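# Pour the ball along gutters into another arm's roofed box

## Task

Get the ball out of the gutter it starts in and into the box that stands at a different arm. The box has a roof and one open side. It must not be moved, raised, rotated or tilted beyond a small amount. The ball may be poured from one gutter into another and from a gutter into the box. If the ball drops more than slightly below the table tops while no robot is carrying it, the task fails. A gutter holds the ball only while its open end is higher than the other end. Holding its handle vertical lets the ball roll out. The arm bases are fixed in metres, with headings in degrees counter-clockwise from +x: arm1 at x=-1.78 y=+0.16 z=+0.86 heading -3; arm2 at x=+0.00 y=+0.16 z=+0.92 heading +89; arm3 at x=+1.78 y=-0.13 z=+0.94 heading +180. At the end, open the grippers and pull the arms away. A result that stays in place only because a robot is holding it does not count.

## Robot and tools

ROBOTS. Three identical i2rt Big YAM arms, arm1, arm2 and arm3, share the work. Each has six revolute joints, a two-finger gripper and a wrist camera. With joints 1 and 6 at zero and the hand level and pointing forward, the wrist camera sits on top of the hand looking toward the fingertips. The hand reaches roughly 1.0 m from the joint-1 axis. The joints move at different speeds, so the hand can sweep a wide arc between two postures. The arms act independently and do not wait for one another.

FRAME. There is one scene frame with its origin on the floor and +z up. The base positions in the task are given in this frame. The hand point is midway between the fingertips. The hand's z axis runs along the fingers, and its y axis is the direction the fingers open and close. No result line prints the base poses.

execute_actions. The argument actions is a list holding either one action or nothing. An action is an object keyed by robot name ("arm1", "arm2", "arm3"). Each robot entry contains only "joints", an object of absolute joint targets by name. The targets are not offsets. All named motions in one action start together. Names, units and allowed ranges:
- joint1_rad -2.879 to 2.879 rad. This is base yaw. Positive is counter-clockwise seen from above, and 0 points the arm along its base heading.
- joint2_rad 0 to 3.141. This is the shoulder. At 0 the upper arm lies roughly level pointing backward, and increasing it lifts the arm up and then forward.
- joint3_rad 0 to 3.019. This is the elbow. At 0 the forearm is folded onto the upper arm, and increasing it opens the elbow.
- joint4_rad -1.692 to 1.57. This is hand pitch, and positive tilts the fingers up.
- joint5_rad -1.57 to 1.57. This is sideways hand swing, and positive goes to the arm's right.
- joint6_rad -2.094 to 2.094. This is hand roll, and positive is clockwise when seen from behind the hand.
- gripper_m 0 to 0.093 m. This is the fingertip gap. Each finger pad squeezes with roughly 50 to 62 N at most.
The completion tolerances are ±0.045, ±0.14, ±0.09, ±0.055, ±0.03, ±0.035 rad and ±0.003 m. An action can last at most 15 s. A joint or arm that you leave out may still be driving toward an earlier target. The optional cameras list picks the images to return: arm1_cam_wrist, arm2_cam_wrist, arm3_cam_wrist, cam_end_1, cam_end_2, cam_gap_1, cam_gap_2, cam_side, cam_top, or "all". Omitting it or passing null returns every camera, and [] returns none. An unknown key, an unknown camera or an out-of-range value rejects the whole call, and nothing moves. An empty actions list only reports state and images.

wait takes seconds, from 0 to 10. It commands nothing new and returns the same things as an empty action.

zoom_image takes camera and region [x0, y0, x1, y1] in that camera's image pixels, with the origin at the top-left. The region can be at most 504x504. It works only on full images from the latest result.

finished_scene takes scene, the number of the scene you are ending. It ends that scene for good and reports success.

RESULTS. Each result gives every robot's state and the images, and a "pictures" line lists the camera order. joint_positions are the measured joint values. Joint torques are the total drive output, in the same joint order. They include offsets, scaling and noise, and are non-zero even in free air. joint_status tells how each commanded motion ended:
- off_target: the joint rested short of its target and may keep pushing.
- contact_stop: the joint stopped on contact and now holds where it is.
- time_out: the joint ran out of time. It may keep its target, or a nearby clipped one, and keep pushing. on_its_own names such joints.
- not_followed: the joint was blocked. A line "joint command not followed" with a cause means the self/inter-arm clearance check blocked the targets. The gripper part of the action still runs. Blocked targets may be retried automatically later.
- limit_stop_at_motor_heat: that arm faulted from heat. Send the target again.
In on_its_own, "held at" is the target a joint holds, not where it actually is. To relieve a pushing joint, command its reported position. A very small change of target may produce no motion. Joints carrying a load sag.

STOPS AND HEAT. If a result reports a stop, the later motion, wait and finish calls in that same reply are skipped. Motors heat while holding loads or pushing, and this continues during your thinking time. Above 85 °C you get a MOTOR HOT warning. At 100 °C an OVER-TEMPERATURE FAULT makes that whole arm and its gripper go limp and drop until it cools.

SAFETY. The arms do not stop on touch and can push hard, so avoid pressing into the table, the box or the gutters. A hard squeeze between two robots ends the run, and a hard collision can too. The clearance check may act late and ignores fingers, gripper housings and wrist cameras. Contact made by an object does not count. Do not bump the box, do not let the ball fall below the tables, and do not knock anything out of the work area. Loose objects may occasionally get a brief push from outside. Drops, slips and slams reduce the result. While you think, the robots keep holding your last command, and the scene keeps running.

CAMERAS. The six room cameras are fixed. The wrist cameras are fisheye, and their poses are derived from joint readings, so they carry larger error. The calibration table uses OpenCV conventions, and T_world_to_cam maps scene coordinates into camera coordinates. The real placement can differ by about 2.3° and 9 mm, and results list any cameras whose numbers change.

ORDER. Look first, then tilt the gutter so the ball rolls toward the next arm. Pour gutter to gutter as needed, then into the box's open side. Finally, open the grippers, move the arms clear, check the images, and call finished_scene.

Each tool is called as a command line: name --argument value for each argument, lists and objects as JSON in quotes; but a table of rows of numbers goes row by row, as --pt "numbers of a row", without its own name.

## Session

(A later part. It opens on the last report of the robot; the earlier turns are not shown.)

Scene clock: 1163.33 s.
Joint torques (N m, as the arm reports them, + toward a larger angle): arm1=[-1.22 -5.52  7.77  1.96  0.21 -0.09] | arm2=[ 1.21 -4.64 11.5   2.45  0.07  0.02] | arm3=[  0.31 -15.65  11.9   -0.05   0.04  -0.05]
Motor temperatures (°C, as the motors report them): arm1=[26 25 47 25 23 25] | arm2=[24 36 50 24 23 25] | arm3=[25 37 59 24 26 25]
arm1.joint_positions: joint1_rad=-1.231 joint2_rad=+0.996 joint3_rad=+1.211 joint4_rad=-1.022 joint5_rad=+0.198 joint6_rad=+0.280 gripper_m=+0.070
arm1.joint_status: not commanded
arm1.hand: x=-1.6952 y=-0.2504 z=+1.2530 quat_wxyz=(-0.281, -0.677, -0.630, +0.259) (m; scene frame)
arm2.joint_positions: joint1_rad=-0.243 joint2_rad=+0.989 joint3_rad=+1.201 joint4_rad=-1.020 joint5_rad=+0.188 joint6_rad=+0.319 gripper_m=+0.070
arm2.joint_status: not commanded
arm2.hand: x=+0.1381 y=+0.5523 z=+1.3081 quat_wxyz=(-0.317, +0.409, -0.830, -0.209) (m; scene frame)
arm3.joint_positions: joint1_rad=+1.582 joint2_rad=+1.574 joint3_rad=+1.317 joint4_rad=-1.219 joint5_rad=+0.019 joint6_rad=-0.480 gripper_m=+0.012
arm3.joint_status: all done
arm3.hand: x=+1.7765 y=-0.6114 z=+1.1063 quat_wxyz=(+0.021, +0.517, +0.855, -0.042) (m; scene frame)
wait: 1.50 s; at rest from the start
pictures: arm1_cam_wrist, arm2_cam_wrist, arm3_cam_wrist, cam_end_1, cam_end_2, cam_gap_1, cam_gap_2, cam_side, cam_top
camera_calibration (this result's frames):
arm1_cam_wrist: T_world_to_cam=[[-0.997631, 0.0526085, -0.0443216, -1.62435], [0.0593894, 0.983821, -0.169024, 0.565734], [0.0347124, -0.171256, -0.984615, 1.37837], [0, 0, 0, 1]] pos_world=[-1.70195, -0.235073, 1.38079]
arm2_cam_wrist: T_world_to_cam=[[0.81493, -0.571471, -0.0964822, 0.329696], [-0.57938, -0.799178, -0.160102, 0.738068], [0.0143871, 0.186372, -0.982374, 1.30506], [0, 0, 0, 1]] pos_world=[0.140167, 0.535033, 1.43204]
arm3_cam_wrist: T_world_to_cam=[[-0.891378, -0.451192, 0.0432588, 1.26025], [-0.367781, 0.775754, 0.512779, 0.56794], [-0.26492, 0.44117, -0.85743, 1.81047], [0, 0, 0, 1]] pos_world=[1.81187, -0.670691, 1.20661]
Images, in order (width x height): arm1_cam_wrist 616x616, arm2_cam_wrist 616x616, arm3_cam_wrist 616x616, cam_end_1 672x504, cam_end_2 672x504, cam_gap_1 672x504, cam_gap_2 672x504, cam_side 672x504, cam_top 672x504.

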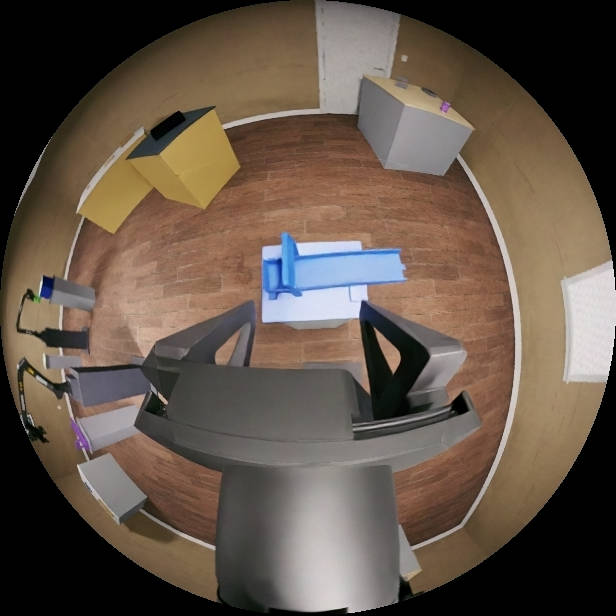

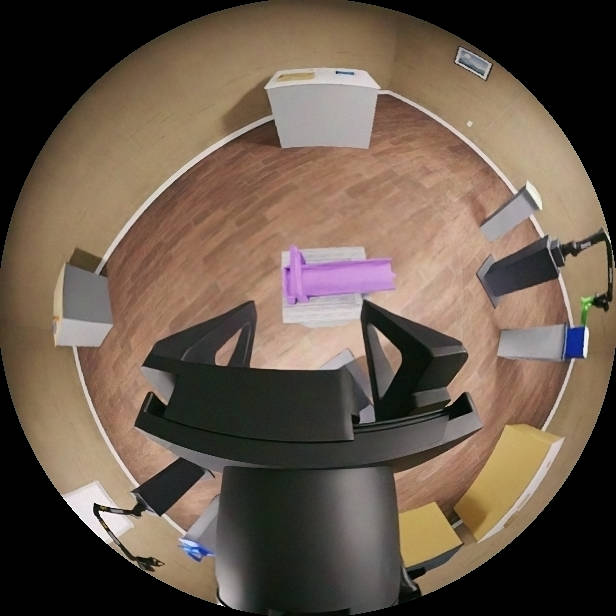

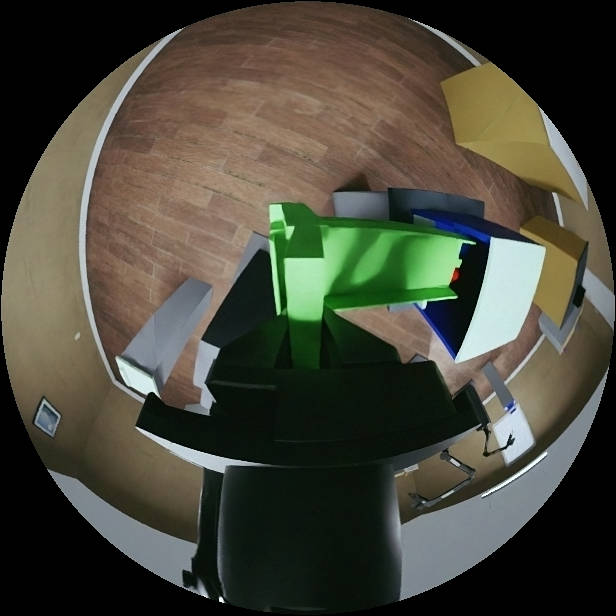

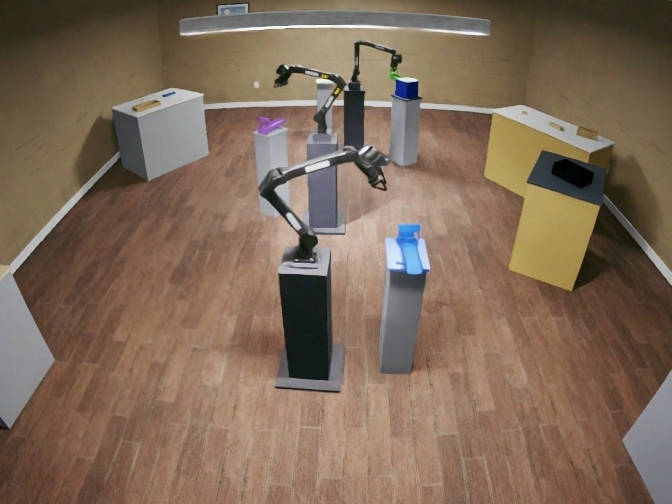

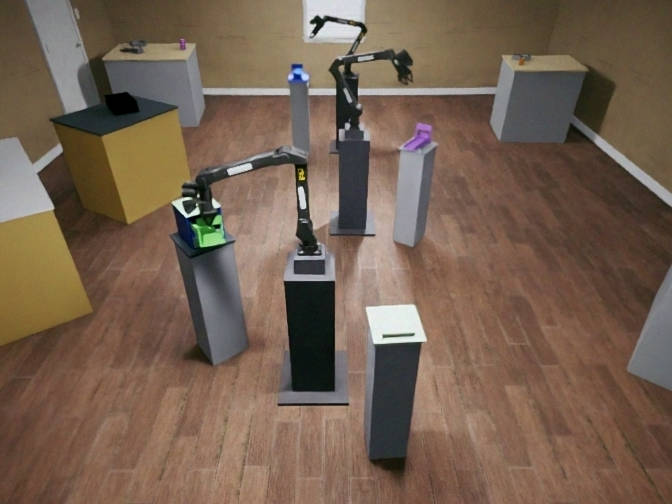

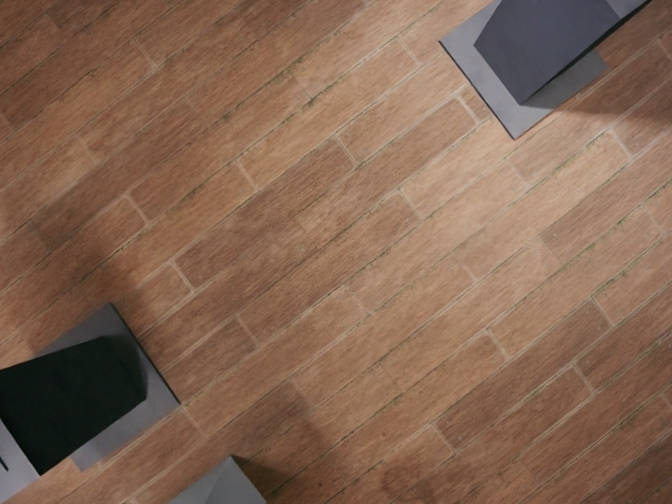

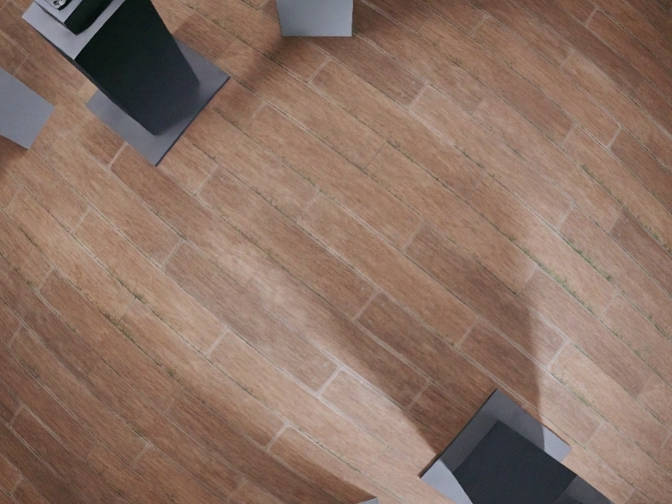

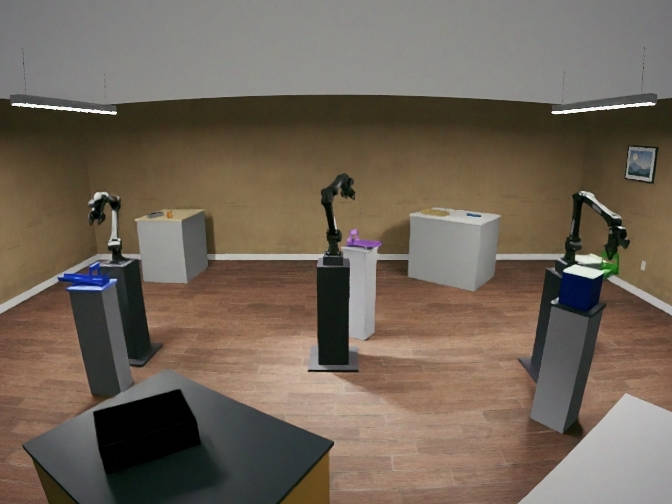

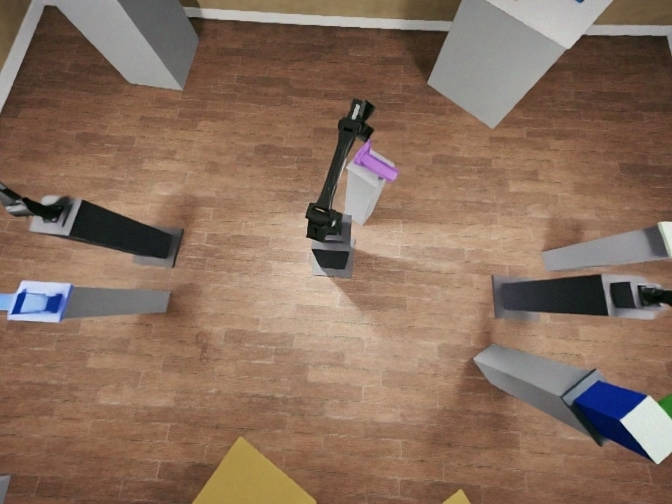

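execute_actions --actions '[{"arm3":{"joints":{"joint1_rad":1.665,"joint2_rad":1.485,"joint3_rad":1.195,"joint4_rad":-1.165,"joint5_rad":0.15,"joint6_rad":-0.435}}}]' --cameras '["arm3_cam_wrist"]'

execute_actions --actions '[{"arm3":{"joints":{"joint1_rad":1.745,"joint2_rad":1.41,"joint3_rad":1.08,"joint4_rad":-1.125,"joint5_rad":0.2,"joint6_rad":-0.405}}}]' --cameras '["arm3_cam_wrist"]'

execute_actions --actions '[{"arm3":{"joints":{"joint1_rad":2.0,"joint2_rad":1.40,"joint3_rad":1.04,"joint4_rad":-1.19,"joint5_rad":0.24,"joint6_rad":-0.165}}}]' --cameras '["arm3_cam_wrist","cam_end_2"]'

Scene clock: 1185.73 s.
Joint torques (N m, as the arm reports them, + toward a larger angle): arm1=[-1.11 -5.6   7.72  1.97  0.2  -0.08] | arm2=[ 1.2  -4.66 11.47  2.43  0.07  0.02] | arm3=[  0.29 -14.69   8.6    0.71   0.33   0.32]
Motor temperatures (°C, as the motors report them): arm1=[26 25 47 25 23 25] | arm2=[24 36 50 24 23 25] | arm3=[25 37 59 24 26 25]
arm1.joint_positions: joint1_rad=-1.231 joint2_rad=+0.996 joint3_rad=+1.211 joint4_rad=-1.022 joint5_rad=+0.198 joint6_rad=+0.280 gripper_m=+0.070
arm1.joint_status: not commanded
arm1.hand: x=-1.6952 y=-0.2504 z=+1.2530 quat_wxyz=(-0.281, -0.677, -0.630, +0.259) (m; scene frame)
arm2.joint_positions: joint1_rad=-0.243 joint2_rad=+0.989 joint3_rad=+1.201 joint4_rad=-1.020 joint5_rad=+0.188 joint6_rad=+0.319 gripper_m=+0.070
arm2.joint_status: not commanded
arm2.hand: x=+0.1381 y=+0.5523 z=+1.3081 quat_wxyz=(-0.317, +0.409, -0.830, -0.209) (m; scene frame)
arm3.joint_positions: joint1_rad=+1.668 joint2_rad=+1.496 joint3_rad=+1.182 joint4_rad=-1.174 joint5_rad=+0.145 joint6_rad=-0.447 gripper_m=+0.012
arm3.joint_status: all done
arm3.hand: x=+1.7934 y=-0.5728 z=+1.0917 quat_wxyz=(-0.031, +0.495, +0.865, -0.071) (m; scene frame)
pictures: arm3_cam_wrist
camera_calibration (this result's frames):
arm3_cam_wrist: T_world_to_cam=[[-0.859571, -0.488851, 0.148871, 1.09953], [-0.335205, 0.759275, 0.557799, 0.43471], [-0.385715, 0.429566, -0.816516, 1.9507], [0, 0, 0, 1]] pos_world=[1.84325, -0.630512, 1.18661]
Images, in order (width x height): arm3_cam_wrist 616x616.

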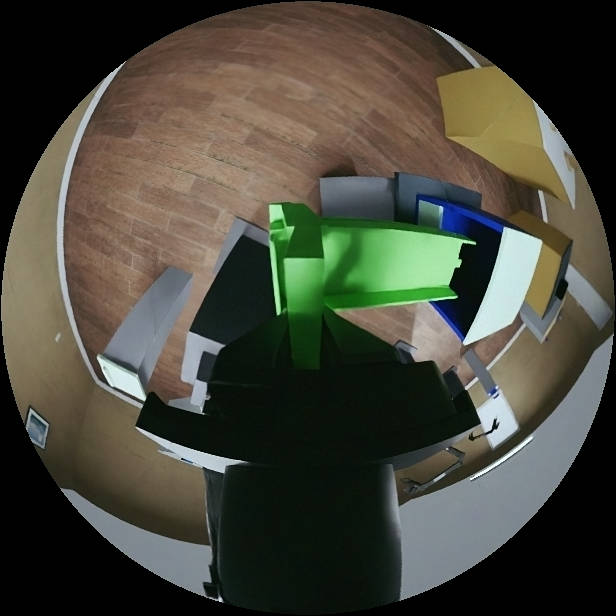

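Scene clock: 1186.53 s.
Joint torques (N m, as the arm reports them, + toward a larger angle): arm1=[-1.18 -5.55  7.72  1.96  0.21 -0.08] | arm2=[ 1.21 -4.61 11.48  2.46  0.07  0.01] | arm3=[ -0.19 -13.04   8.32   0.68   0.32   0.23]
Motor temperatures (°C, as the motors report them): arm1=[26 25 47 25 23 25] | arm2=[24 36 50 24 23 25] | arm3=[25 37 59 24 26 25]
arm1.joint_positions: joint1_rad=-1.231 joint2_rad=+0.996 joint3_rad=+1.211 joint4_rad=-1.022 joint5_rad=+0.198 joint6_rad=+0.280 gripper_m=+0.070
arm1.joint_status: not commanded
arm1.hand: x=-1.6952 y=-0.2504 z=+1.2530 quat_wxyz=(-0.281, -0.677, -0.630, +0.259) (m; scene frame)
arm2.joint_positions: joint1_rad=-0.243 joint2_rad=+0.989 joint3_rad=+1.201 joint4_rad=-1.020 joint5_rad=+0.188 joint6_rad=+0.319 gripper_m=+0.070
arm2.joint_status: not commanded
arm2.hand: x=+0.1381 y=+0.5523 z=+1.3081 quat_wxyz=(-0.317, +0.409, -0.830, -0.209) (m; scene frame)
arm3.joint_positions: joint1_rad=+1.745 joint2_rad=+1.431 joint3_rad=+1.070 joint4_rad=-1.136 joint5_rad=+0.195 joint6_rad=-0.417 gripper_m=+0.012
arm3.joint_status: all done
arm3.hand: x=+1.8140 y=-0.5390 z=+1.0778 quat_wxyz=(-0.049, +0.474, +0.875, -0.085) (m; scene frame)
pictures: arm3_cam_wrist
camera_calibration (this result's frames):
arm3_cam_wrist: T_world_to_cam=[[-0.828891, -0.52577, 0.191068, 1.0147], [-0.341214, 0.745838, 0.572101, 0.411932], [-0.443299, 0.409014, -0.797618, 2.00584], [0, 0, 0, 1]] pos_world=[1.87082, -0.594154, 1.17035]
Images, in order (width x height): arm3_cam_wrist 616x616.

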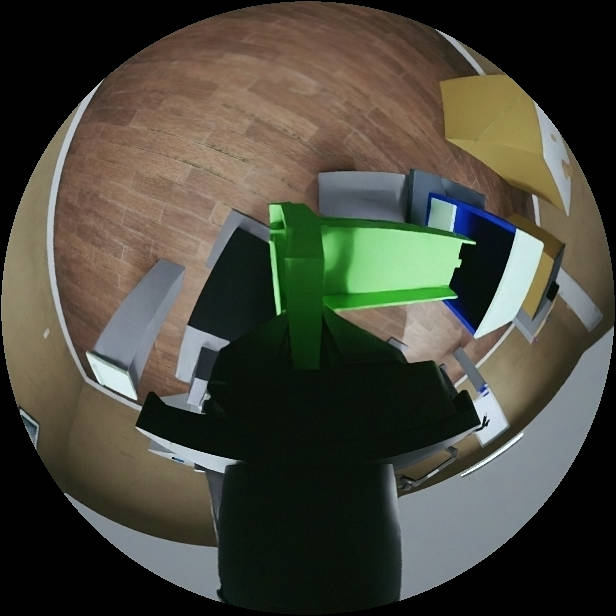

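Scene clock: 1187.77 s.
Joint torques (N m, as the arm reports them, + toward a larger angle): arm1=[-1.24 -5.59  7.74  1.95  0.2  -0.08] | arm2=[ 1.16 -4.66 11.5   2.43  0.08  0.02] | arm3=[ -0.79 -13.89   8.17   0.16   0.39   0.22]
Motor temperatures (°C, as the motors report them): arm1=[26 25 47 25 23 25] | arm2=[24 36 50 24 23 25] | arm3=[25 37 59 24 26 25]
arm1.joint_positions: joint1_rad=-1.231 joint2_rad=+0.996 joint3_rad=+1.211 joint4_rad=-1.022 joint5_rad=+0.198 joint6_rad=+0.280 gripper_m=+0.070
arm1.joint_status: not commanded
arm1.hand: x=-1.6952 y=-0.2504 z=+1.2530 quat_wxyz=(-0.281, -0.677, -0.630, +0.259) (m; scene frame)
arm2.joint_positions: joint1_rad=-0.243 joint2_rad=+0.989 joint3_rad=+1.201 joint4_rad=-1.020 joint5_rad=+0.188 joint6_rad=+0.319 gripper_m=+0.070
arm2.joint_status: not commanded
arm2.hand: x=+0.1381 y=+0.5523 z=+1.3081 quat_wxyz=(-0.317, +0.409, -0.830, -0.209) (m; scene frame)
arm3.joint_positions: joint1_rad=+2.007 joint2_rad=+1.425 joint3_rad=+1.030 joint4_rad=-1.182 joint5_rad=+0.235 joint6_rad=-0.178 gripper_m=+0.012
arm3.joint_status: all done
arm3.hand: x=+1.9023 y=-0.4944 z=+1.0680 quat_wxyz=(-0.069, +0.460, +0.881, -0.087) (m; scene frame)
pictures: arm3_cam_wrist, cam_end_2
camera_calibration (this result's frames):
arm3_cam_wrist: T_world_to_cam=[[-0.806356, -0.551721, 0.213061, 1.03412], [-0.339, 0.726354, 0.597903, 0.372998], [-0.484633, 0.409895, -0.772733, 2.07141], [0, 0, 0, 1]] pos_world=[1.96419, -0.549441, 1.1573]
Images, in order (width x height): arm3_cam_wrist 616x616, cam_end_2 672x504.

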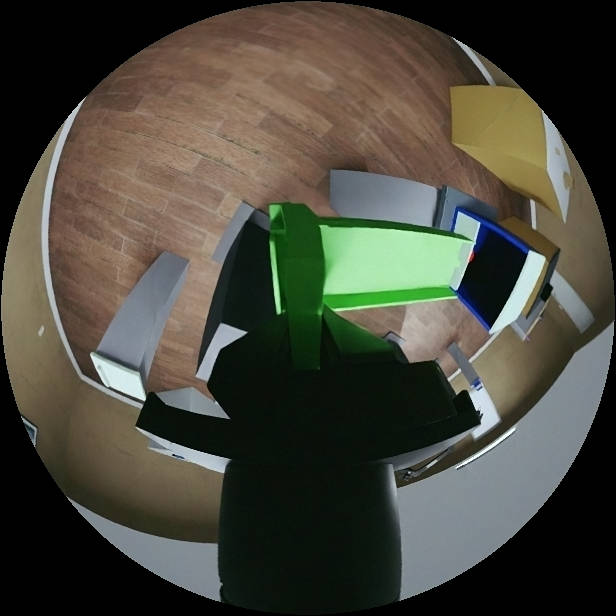

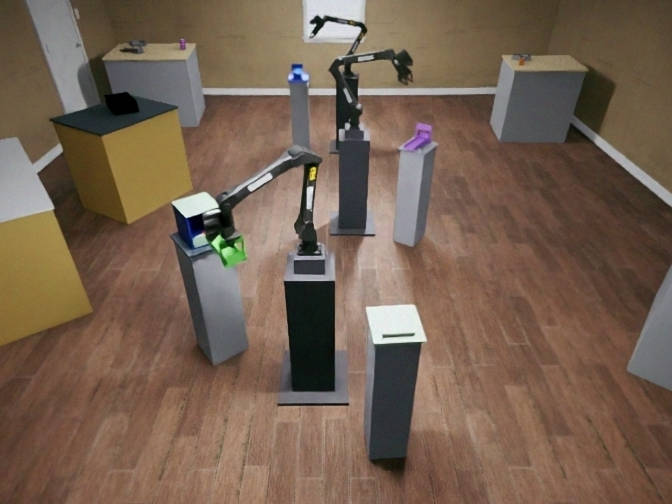

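execute_actions --actions '[{"arm3":{"joints":{"joint2_rad":1.3,"joint3_rad":1.48,"joint4_rad":-1.3}}}]' --cameras '["cam_end_2"]'

execute_actions --actions '[{"arm3":{"joints":{"joint1_rad":-2.262,"joint5_rad":0.16,"joint6_rad":-0.70}}}]' --cameras '["cam_end_2"]'

execute_actions --actions '[{"arm3":{"joints":{"joint2_rad":1.805,"joint3_rad":1.52,"joint4_rad":-0.84}}}]' --cameras '["cam_end_2","arm3_cam_wrist"]'

Scene clock: 1195.57 s.
Joint torques (N m, as the arm reports them, + toward a larger angle): arm1=[-1.12 -5.6   7.75  1.93  0.21 -0.09] | arm2=[ 1.11 -4.58 11.47  2.44  0.08  0.01] | arm3=[ -0.26 -11.35  11.93   0.85   0.4    0.16]
Motor temperatures (°C, as the motors report them): arm1=[26 25 47 25 23 25] | arm2=[24 35 50 24 23 25] | arm3=[25 37 57 24 26 25]
arm1.joint_positions: joint1_rad=-1.231 joint2_rad=+0.996 joint3_rad=+1.211 joint4_rad=-1.022 joint5_rad=+0.198 joint6_rad=+0.280 gripper_m=+0.070
arm1.joint_status: not commanded
arm1.hand: x=-1.6952 y=-0.2504 z=+1.2530 quat_wxyz=(-0.281, -0.677, -0.630, +0.259) (m; scene frame)
arm2.joint_positions: joint1_rad=-0.243 joint2_rad=+0.989 joint3_rad=+1.201 joint4_rad=-1.020 joint5_rad=+0.188 joint6_rad=+0.319 gripper_m=+0.070
arm2.joint_status: not commanded
arm2.hand: x=+0.1381 y=+0.5523 z=+1.3081 quat_wxyz=(-0.317, +0.409, -0.830, -0.209) (m; scene frame)
arm3.joint_positions: joint1_rad=+2.007 joint2_rad=+1.302 joint3_rad=+1.432 joint4_rad=-1.297 joint5_rad=+0.235 joint6_rad=-0.175 gripper_m=+0.012
arm3.joint_status: all done
arm3.hand: x=+1.9310 y=-0.5632 z=+1.2825 quat_wxyz=(+0.092, +0.474, +0.850, -0.209) (m; scene frame)
pictures: cam_end_2
Images, in order (width x height): cam_end_2 672x504.

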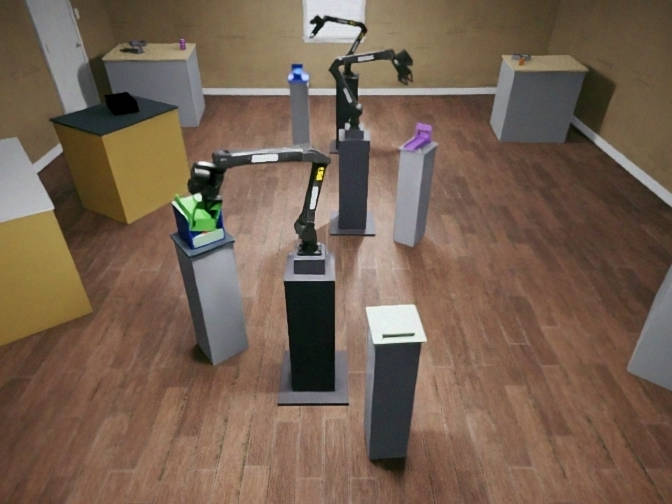

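Scene clock: 1198.73 s.
Joint torques (N m, as the arm reports them, + toward a larger angle): arm1=[-1.19 -5.6   7.72  1.95  0.21 -0.08] | arm2=[ 1.17 -4.64 11.49  2.45  0.07  0.01] | arm3=[ -0.85 -12.33  11.87   0.8    0.16  -0.07]
Motor temperatures (°C, as the motors report them): arm1=[26 25 47 25 23 25] | arm2=[24 35 50 24 23 25] | arm3=[25 37 57 24 26 25]
arm1.joint_positions: joint1_rad=-1.231 joint2_rad=+0.996 joint3_rad=+1.211 joint4_rad=-1.022 joint5_rad=+0.198 joint6_rad=+0.280 gripper_m=+0.070
arm1.joint_status: not commanded
arm1.hand: x=-1.6952 y=-0.2504 z=+1.2530 quat_wxyz=(-0.281, -0.677, -0.630, +0.259) (m; scene frame)
arm2.joint_positions: joint1_rad=-0.243 joint2_rad=+0.989 joint3_rad=+1.201 joint4_rad=-1.020 joint5_rad=+0.188 joint6_rad=+0.319 gripper_m=+0.070
arm2.joint_status: not commanded
arm2.hand: x=+0.1381 y=+0.5523 z=+1.3081 quat_wxyz=(-0.317, +0.409, -0.830, -0.209) (m; scene frame)
arm3.joint_positions: joint1_rad=-2.262 joint2_rad=+1.315 joint3_rad=+1.432 joint4_rad=-1.297 joint5_rad=+0.159 joint6_rad=-0.689 gripper_m=+0.012
arm3.joint_status: all done
arm3.hand: x=+2.0949 y=+0.2101 z=+1.2779 quat_wxyz=(-0.205, +0.677, -0.704, +0.063) (m; scene frame)
pictures: cam_end_2
Images, in order (width x height): cam_end_2 672x504.

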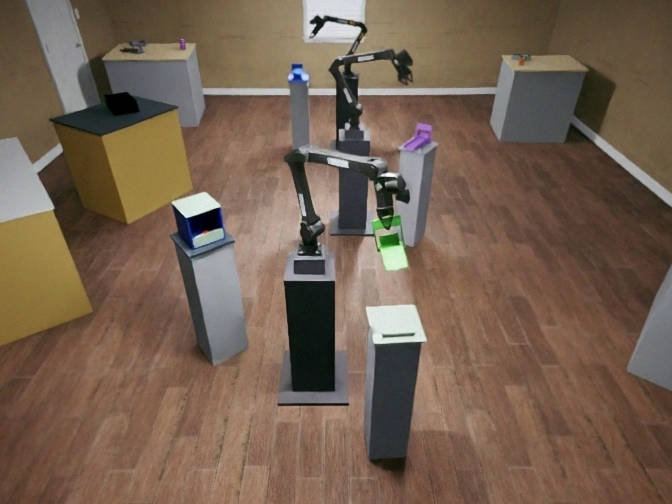

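Scene clock: 1200.23 s.
Joint torques (N m, as the arm reports them, + toward a larger angle): arm1=[-1.16 -5.59  7.76  1.96  0.21 -0.09] | arm2=[ 1.13 -4.59 11.49  2.42  0.08  0.01] | arm3=[ -0.12 -22.8   10.17   1.47   0.17   0.01]
Motor temperatures (°C, as the motors report them): arm1=[26 25 47 25 23 25] | arm2=[24 35 50 24 23 25] | arm3=[25 37 58 24 26 25]
arm1.joint_positions: joint1_rad=-1.231 joint2_rad=+0.996 joint3_rad=+1.211 joint4_rad=-1.022 joint5_rad=+0.198 joint6_rad=+0.280 gripper_m=+0.070
arm1.joint_status: not commanded
arm1.hand: x=-1.6952 y=-0.2504 z=+1.2530 quat_wxyz=(-0.281, -0.677, -0.630, +0.259) (m; scene frame)
arm2.joint_positions: joint1_rad=-0.243 joint2_rad=+0.989 joint3_rad=+1.201 joint4_rad=-1.020 joint5_rad=+0.188 joint6_rad=+0.319 gripper_m=+0.070
arm2.joint_status: not commanded
arm2.hand: x=+0.1381 y=+0.5523 z=+1.3081 quat_wxyz=(-0.317, +0.409, -0.830, -0.209) (m; scene frame)
arm3.joint_positions: joint1_rad=-2.262 joint2_rad=+1.833 joint3_rad=+1.485 joint4_rad=-0.859 joint5_rad=+0.158 joint6_rad=-0.689 gripper_m=+0.012
arm3.joint_status: all done
arm3.hand: x=+2.2050 y=+0.3388 z=+1.0668 quat_wxyz=(-0.192, +0.680, -0.705, +0.065) (m; scene frame)
pictures: arm3_cam_wrist, cam_end_2
camera_calibration (this result's frames):
arm3_cam_wrist: T_world_to_cam=[[0.935331, -0.0794848, 0.34473, -2.40277], [-0.217001, -0.898492, 0.381606, 0.383391], [0.279405, -0.431734, -0.857635, 0.566613], [0, 0, 0, 1]] pos_world=[2.17227, 0.398117, 1.16795]
Images, in order (width x height): arm3_cam_wrist 616x616, cam_end_2 672x504.

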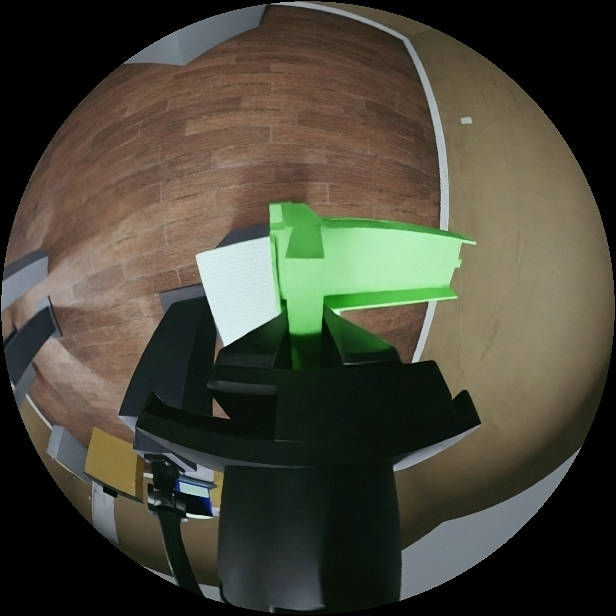

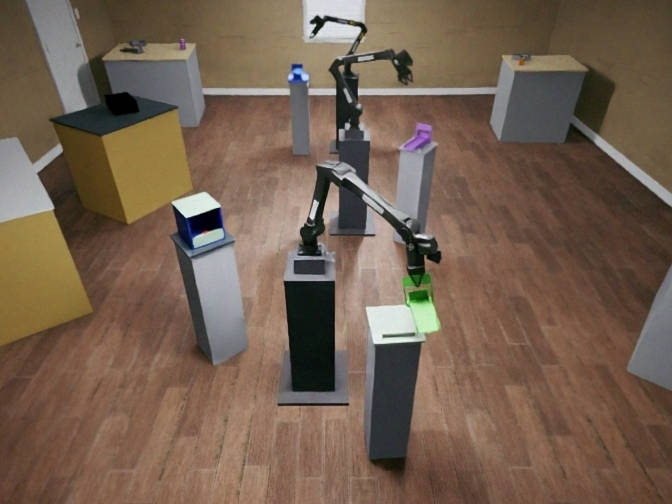

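execute_actions --actions '[{"arm3":{"joints":{"joint3_rad":1.25,"joint4_rad":-0.835}}}]' --cameras '["cam_end_2","arm3_cam_wrist"]'

Scene clock: 1205.20 s.
Joint torques (N m, as the arm reports them, + toward a larger angle): arm1=[-1.06 -5.55  7.68  1.96  0.21 -0.08] | arm2=[ 1.12 -4.61 11.49  2.45  0.08  0.01] | arm3=[ -0.08 -19.18   8.82   0.64   0.18  -0.05]
Motor temperatures (°C, as the motors report them): arm1=[26 25 47 25 23 25] | arm2=[24 35 50 24 23 25] | arm3=[25 38 57 24 26 25]
arm1.joint_positions: joint1_rad=-1.231 joint2_rad=+0.996 joint3_rad=+1.211 joint4_rad=-1.022 joint5_rad=+0.198 joint6_rad=+0.280 gripper_m=+0.070
arm1.joint_status: not commanded
arm1.hand: x=-1.6952 y=-0.2504 z=+1.2530 quat_wxyz=(-0.281, -0.677, -0.630, +0.259) (m; scene frame)
arm2.joint_positions: joint1_rad=-0.243 joint2_rad=+0.989 joint3_rad=+1.201 joint4_rad=-1.020 joint5_rad=+0.188 joint6_rad=+0.319 gripper_m=+0.070
arm2.joint_status: not commanded
arm2.hand: x=+0.1381 y=+0.5523 z=+1.3081 quat_wxyz=(-0.317, +0.409, -0.830, -0.209) (m; scene frame)
arm3.joint_positions: joint1_rad=-2.262 joint2_rad=+1.820 joint3_rad=+1.227 joint4_rad=-0.842 joint5_rad=+0.158 joint6_rad=-0.690 gripper_m=+0.012
arm3.joint_status: all done
arm3.hand: x=+2.1415 y=+0.2617 z=+0.9708 quat_wxyz=(-0.079, +0.696, -0.709, +0.076) (m; scene frame)
pictures: arm3_cam_wrist, cam_end_2
camera_calibration (this result's frames):
arm3_cam_wrist: T_world_to_cam=[[0.976392, -0.0319092, 0.213635, -2.2895], [-0.148965, -0.815681, 0.558994, -0.00259912], [0.156421, -0.577622, -0.801178, 0.71558], [0, 0, 0, 1]] pos_world=[2.12313, 0.338159, 1.06388]
Images, in order (width x height): arm3_cam_wrist 616x616, cam_end_2 672x504.

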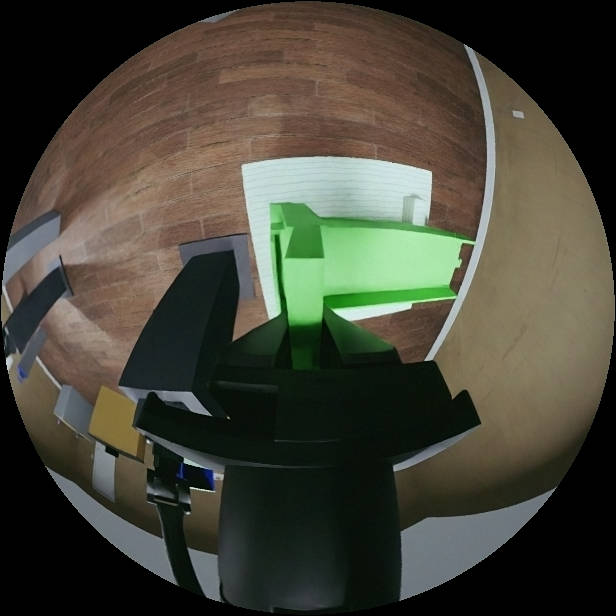

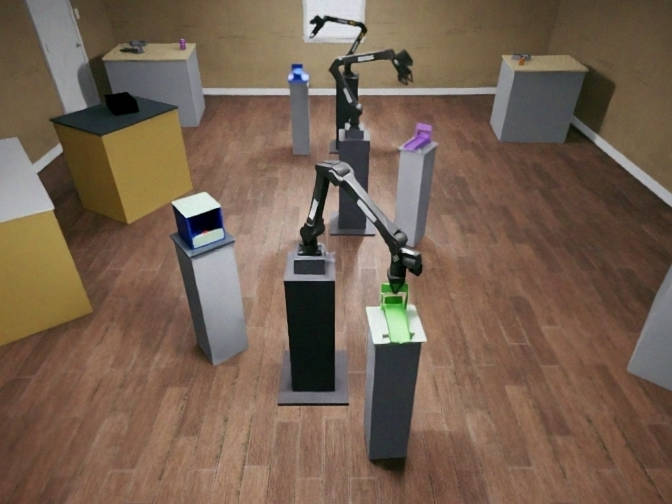

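z=0.971 vs rest 0.964 — close. Release and retreat.

execute_actions --actions '[{"arm3":{"joints":{"gripper_m":0.07}}}]' --cameras '["arm3_cam_wrist"]'

execute_actions --actions '[{"arm3":{"joints":{"joint3_rad":1.55}}}]' --cameras '["arm3_cam_wrist"]'

execute_actions --actions '[{"arm3":{"joints":{"joint2_rad":1.0,"joint3_rad":1.2,"joint4_rad":-1.0}}}]'

Scene clock: 1213.27 s.
Joint torques (N m, as the arm reports them, + toward a larger angle): arm1=[-1.1  -5.6   7.75  1.98  0.21 -0.09] | arm2=[ 1.11 -4.59 11.5   2.44  0.08  0.01] | arm3=[ -0.13 -17.82   8.59   0.88   0.21   0.  ]
Motor temperatures (°C, as the motors report them): arm1=[26 25 47 25 23 25] | arm2=[24 35 50 24 23 25] | arm3=[25 38 56 24 26 25]
arm1.joint_positions: joint1_rad=-1.231 joint2_rad=+0.996 joint3_rad=+1.211 joint4_rad=-1.022 joint5_rad=+0.198 joint6_rad=+0.280 gripper_m=+0.070
arm1.joint_status: not commanded
arm1.hand: x=-1.6952 y=-0.2504 z=+1.2530 quat_wxyz=(-0.281, -0.677, -0.630, +0.259) (m; scene frame)
arm2.joint_positions: joint1_rad=-0.243 joint2_rad=+0.989 joint3_rad=+1.201 joint4_rad=-1.020 joint5_rad=+0.188 joint6_rad=+0.319 gripper_m=+0.070
arm2.joint_status: not commanded
arm2.hand: x=+0.1381 y=+0.5523 z=+1.3081 quat_wxyz=(-0.317, +0.409, -0.830, -0.209) (m; scene frame)
arm3.joint_positions: joint1_rad=-2.262 joint2_rad=+1.820 joint3_rad=+1.227 joint4_rad=-0.842 joint5_rad=+0.157 joint6_rad=-0.690 gripper_m=+0.070
arm3.joint_status: all done
arm3.hand: x=+2.1414 y=+0.2618 z=+0.9708 quat_wxyz=(-0.079, +0.696, -0.709, +0.076) (m; scene frame)
pictures: arm3_cam_wrist
camera_calibration (this result's frames):
arm3_cam_wrist: T_world_to_cam=[[0.976519, -0.0319051, 0.213054, -2.2891], [-0.148552, -0.815968, 0.558685, -0.00304265], [0.15602, -0.577217, -0.801548, 0.716739], [0, 0, 0, 1]] pos_world=[2.12308, 0.338197, 1.0639]
Images, in order (width x height): arm3_cam_wrist 616x616.

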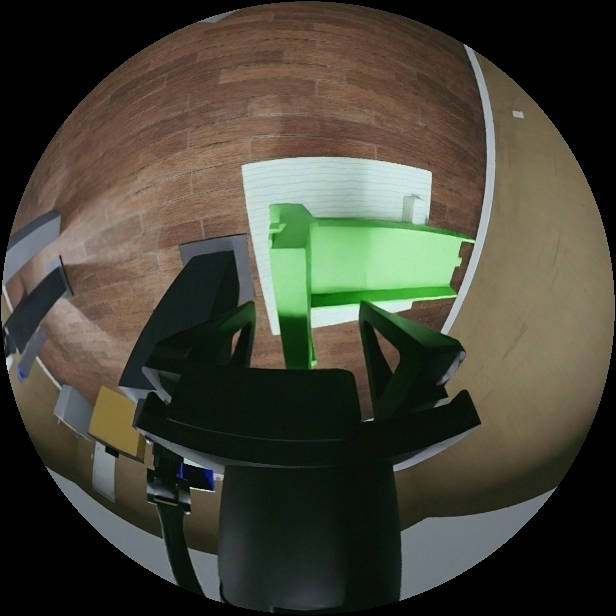

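Scene clock: 1214.33 s.
Joint torques (N m, as the arm reports them, + toward a larger angle): arm1=[-1.19 -5.58  7.74  1.94  0.21 -0.08] | arm2=[ 1.21 -4.56 11.47  2.45  0.08  0.02] | arm3=[  0.04 -19.88  10.39   0.94   0.19  -0.01]
Motor temperatures (°C, as the motors report them): arm1=[26 25 47 25 23 25] | arm2=[24 35 50 24 23 25] | arm3=[25 38 56 24 26 25]
arm1.joint_positions: joint1_rad=-1.231 joint2_rad=+0.996 joint3_rad=+1.211 joint4_rad=-1.022 joint5_rad=+0.198 joint6_rad=+0.280 gripper_m=+0.070
arm1.joint_status: not commanded
arm1.hand: x=-1.6952 y=-0.2504 z=+1.2530 quat_wxyz=(-0.281, -0.677, -0.630, +0.259) (m; scene frame)
arm2.joint_positions: joint1_rad=-0.243 joint2_rad=+0.989 joint3_rad=+1.201 joint4_rad=-1.020 joint5_rad=+0.188 joint6_rad=+0.319 gripper_m=+0.070
arm2.joint_status: not commanded
arm2.hand: x=+0.1381 y=+0.5523 z=+1.3081 quat_wxyz=(-0.317, +0.409, -0.830, -0.209) (m; scene frame)
arm3.joint_positions: joint1_rad=-2.262 joint2_rad=+1.804 joint3_rad=+1.517 joint4_rad=-0.840 joint5_rad=+0.157 joint6_rad=-0.691 gripper_m=+0.070
arm3.joint_status: all done
arm3.hand: x=+2.2142 y=+0.3505 z=+1.1013 quat_wxyz=(-0.231, +0.673, -0.701, +0.060) (m; scene frame)
pictures: arm3_cam_wrist
camera_calibration (this result's frames):
arm3_cam_wrist: T_world_to_cam=[[0.916831, -0.100123, 0.386519, -2.42015], [-0.232796, -0.920527, 0.313746, 0.500136], [0.324388, -0.377632, -0.867275, 0.490792], [0, 0, 0, 1]] pos_world=[2.17609, 0.403415, 1.20417]
Images, in order (width x height): arm3_cam_wrist 616x616.

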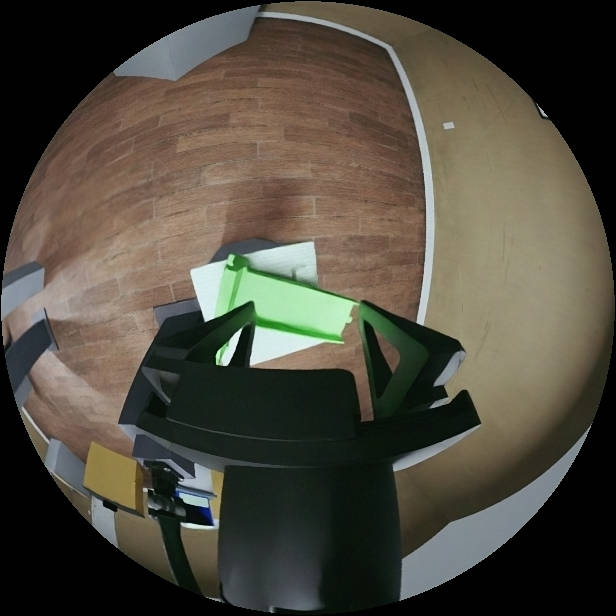

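Scene clock: 1215.97 s.
Joint torques (N m, as the arm reports them, + toward a larger angle): arm1=[-1.21 -5.65  7.73  1.97  0.2  -0.08] | arm2=[ 1.18 -4.65 11.5   2.43  0.07  0.01] | arm3=[-0.12 -5.26  9.16  1.1   0.21 -0.02]
Motor temperatures (°C, as the motors report them): arm1=[26 25 47 25 23 25] | arm2=[24 35 50 24 23 25] | arm3=[25 38 56 24 26 25]
arm1.joint_positions: joint1_rad=-1.231 joint2_rad=+0.996 joint3_rad=+1.211 joint4_rad=-1.022 joint5_rad=+0.198 joint6_rad=+0.280 gripper_m=+0.070
arm1.joint_status: not commanded
arm1.hand: x=-1.6952 y=-0.2504 z=+1.2530 quat_wxyz=(-0.281, -0.677, -0.630, +0.259) (m; scene frame)
arm2.joint_positions: joint1_rad=-0.243 joint2_rad=+0.989 joint3_rad=+1.201 joint4_rad=-1.020 joint5_rad=+0.188 joint6_rad=+0.319 gripper_m=+0.070
arm2.joint_status: not commanded
arm2.hand: x=+0.1381 y=+0.5523 z=+1.3081 quat_wxyz=(-0.317, +0.409, -0.830, -0.209) (m; scene frame)
arm3.joint_positions: joint1_rad=-2.262 joint2_rad=+0.995 joint3_rad=+1.199 joint4_rad=-0.995 joint5_rad=+0.157 joint6_rad=-0.691 gripper_m=+0.070
arm3.joint_status: all done
arm3.hand: x=+2.0645 y=+0.1749 z=+1.3334 quat_wxyz=(-0.389, +0.628, -0.673, +0.041) (m; scene frame)
pictures: arm1_cam_wrist, arm2_cam_wrist, arm3_cam_wrist, cam_end_1, cam_end_2, cam_gap_1, cam_gap_2, cam_side, cam_top
camera_calibration (this result's frames):
arm1_cam_wrist: T_world_to_cam=[[-0.997631, 0.0526085, -0.0443216, -1.62435], [0.0593894, 0.983821, -0.169024, 0.565734], [0.0347124, -0.171256, -0.984615, 1.37837], [0, 0, 0, 1]] pos_world=[-1.70195, -0.235073, 1.38079]
arm2_cam_wrist: T_world_to_cam=[[0.81493, -0.571471, -0.0964822, 0.329696], [-0.57938, -0.799178, -0.160102, 0.738068], [0.0143871, 0.186372, -0.982374, 1.30506], [0, 0, 0, 1]] pos_world=[0.140167, 0.535033, 1.43204]
arm3_cam_wrist: T_world_to_cam=[[0.817005, -0.217333, 0.534106, -2.36041], [-0.265816, -0.963916, 0.0143838, 0.705757], [0.511708, -0.153726, -0.845295, 0.219119], [0, 0, 0, 1]] pos_world=[2.00394, 0.200982, 1.43578]
Images, in order (width x height): arm1_cam_wrist 616x616, arm2_cam_wrist 616x616, arm3_cam_wrist 616x616, cam_end_1 672x504, cam_end_2 672x504, cam_gap_1 672x504, cam_gap_2 672x504, cam_side 672x504, cam_top 672x504.

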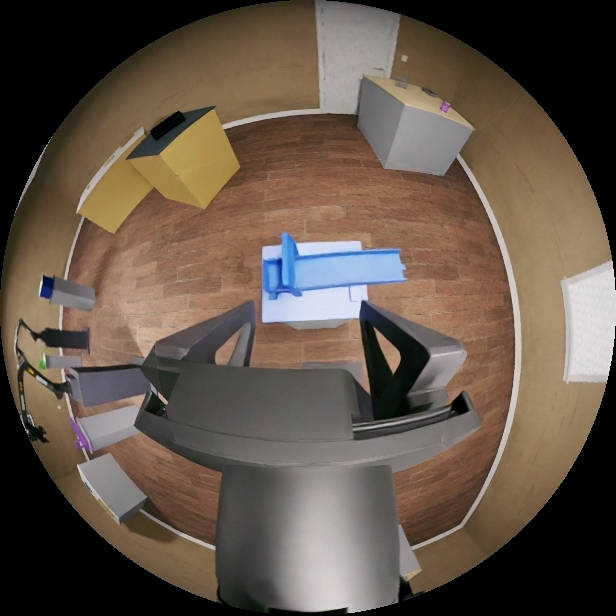

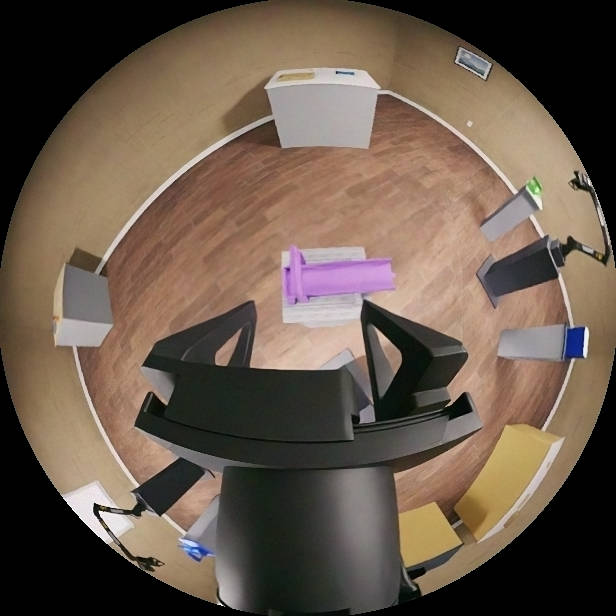

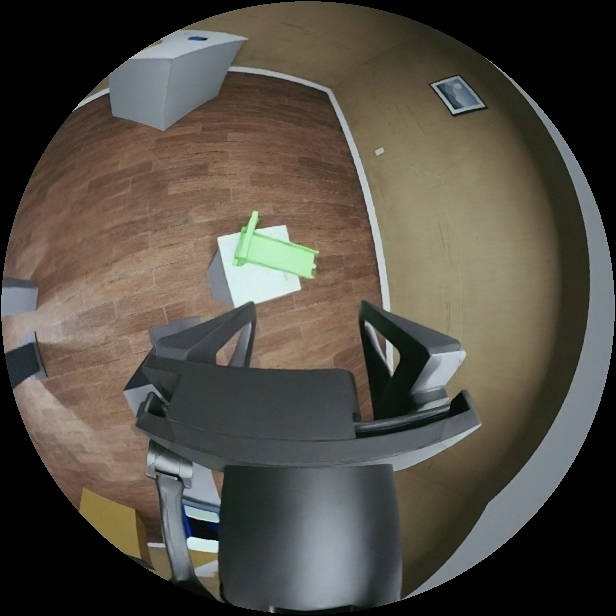

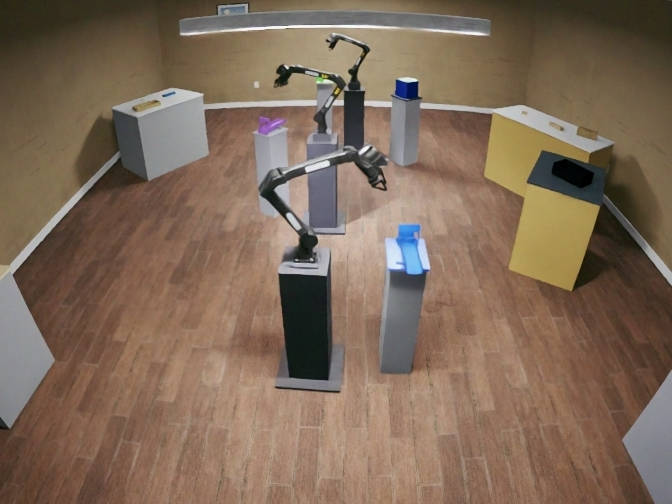

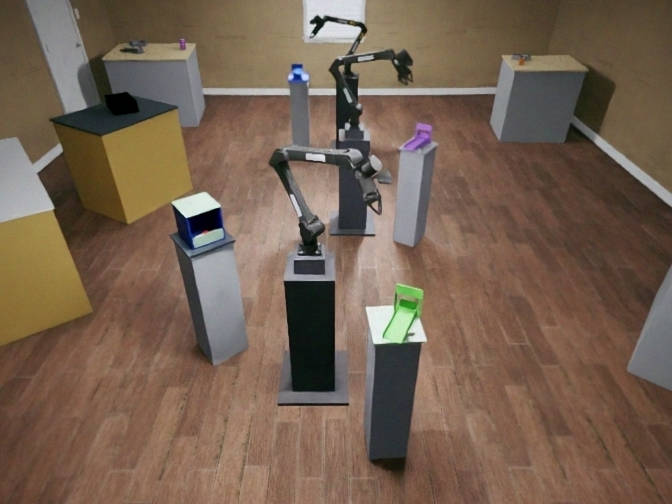

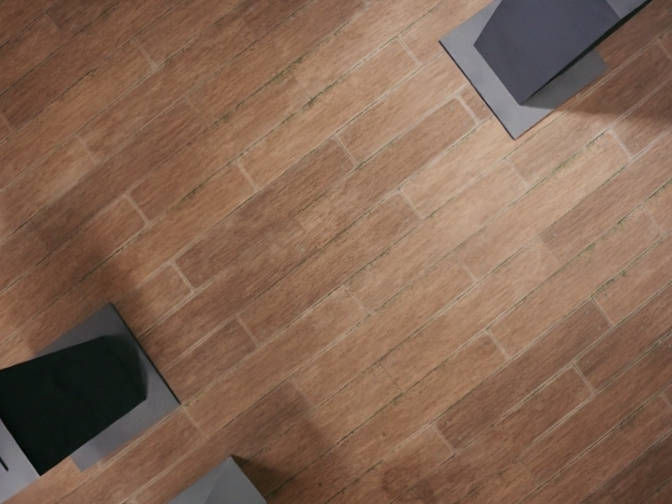

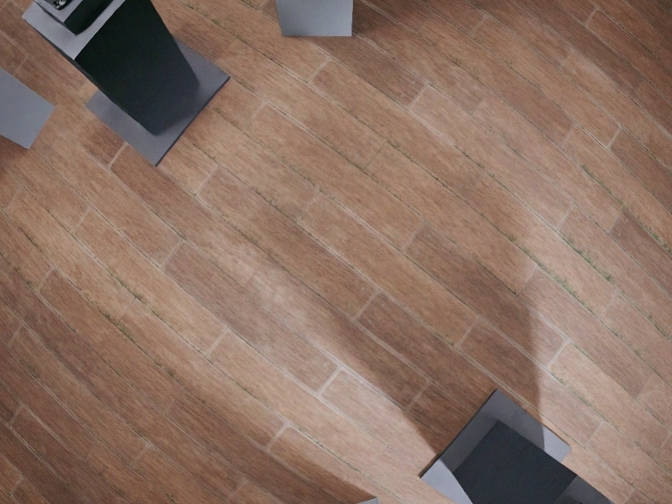

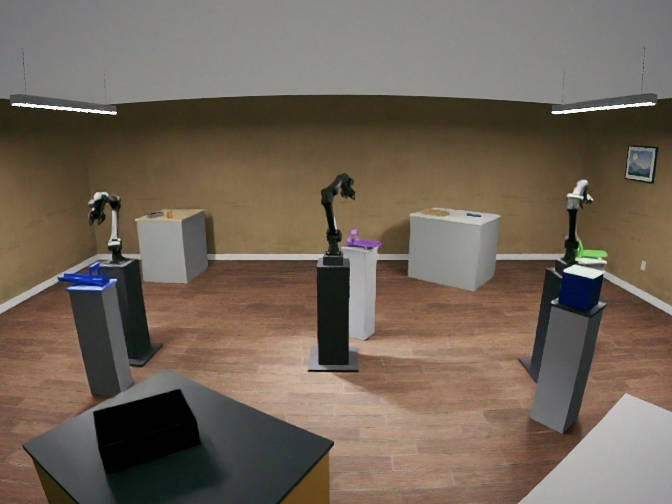

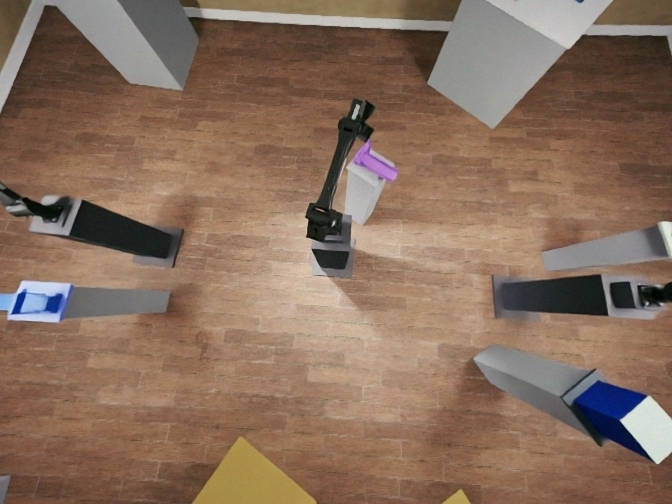

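zoom_image --camera "cam_end_2" --region '[340, 260, 460, 370]'

zoom_image --camera "cam_end_2" --region '[150, 170, 260, 270]'

Region (340, 260, 460, 370) of cam_end_2's 672x504 image, scaled by 4.200, with more detail than that image has; it fills the top 462 rows of this view, and the rest is white.

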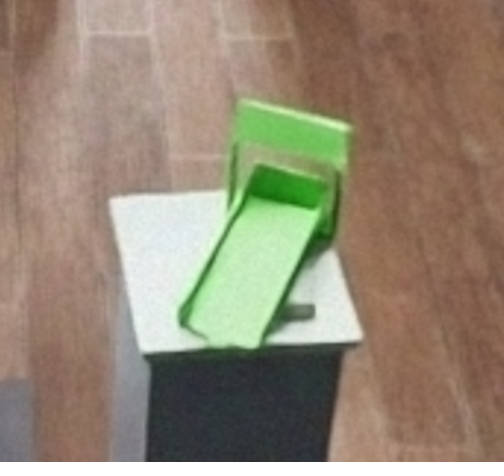

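Region (150, 170, 260, 270) of cam_end_2's 672x504 image, scaled by 4.582, with more detail than that image has; it fills the top 458 rows of this view, and the rest is white.

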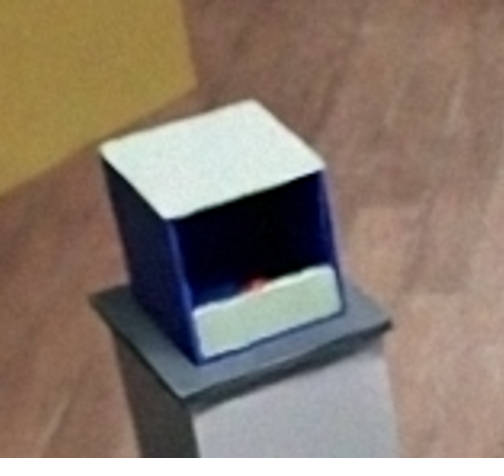

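finished_scene --scene 1

The scene is finished: the task was done.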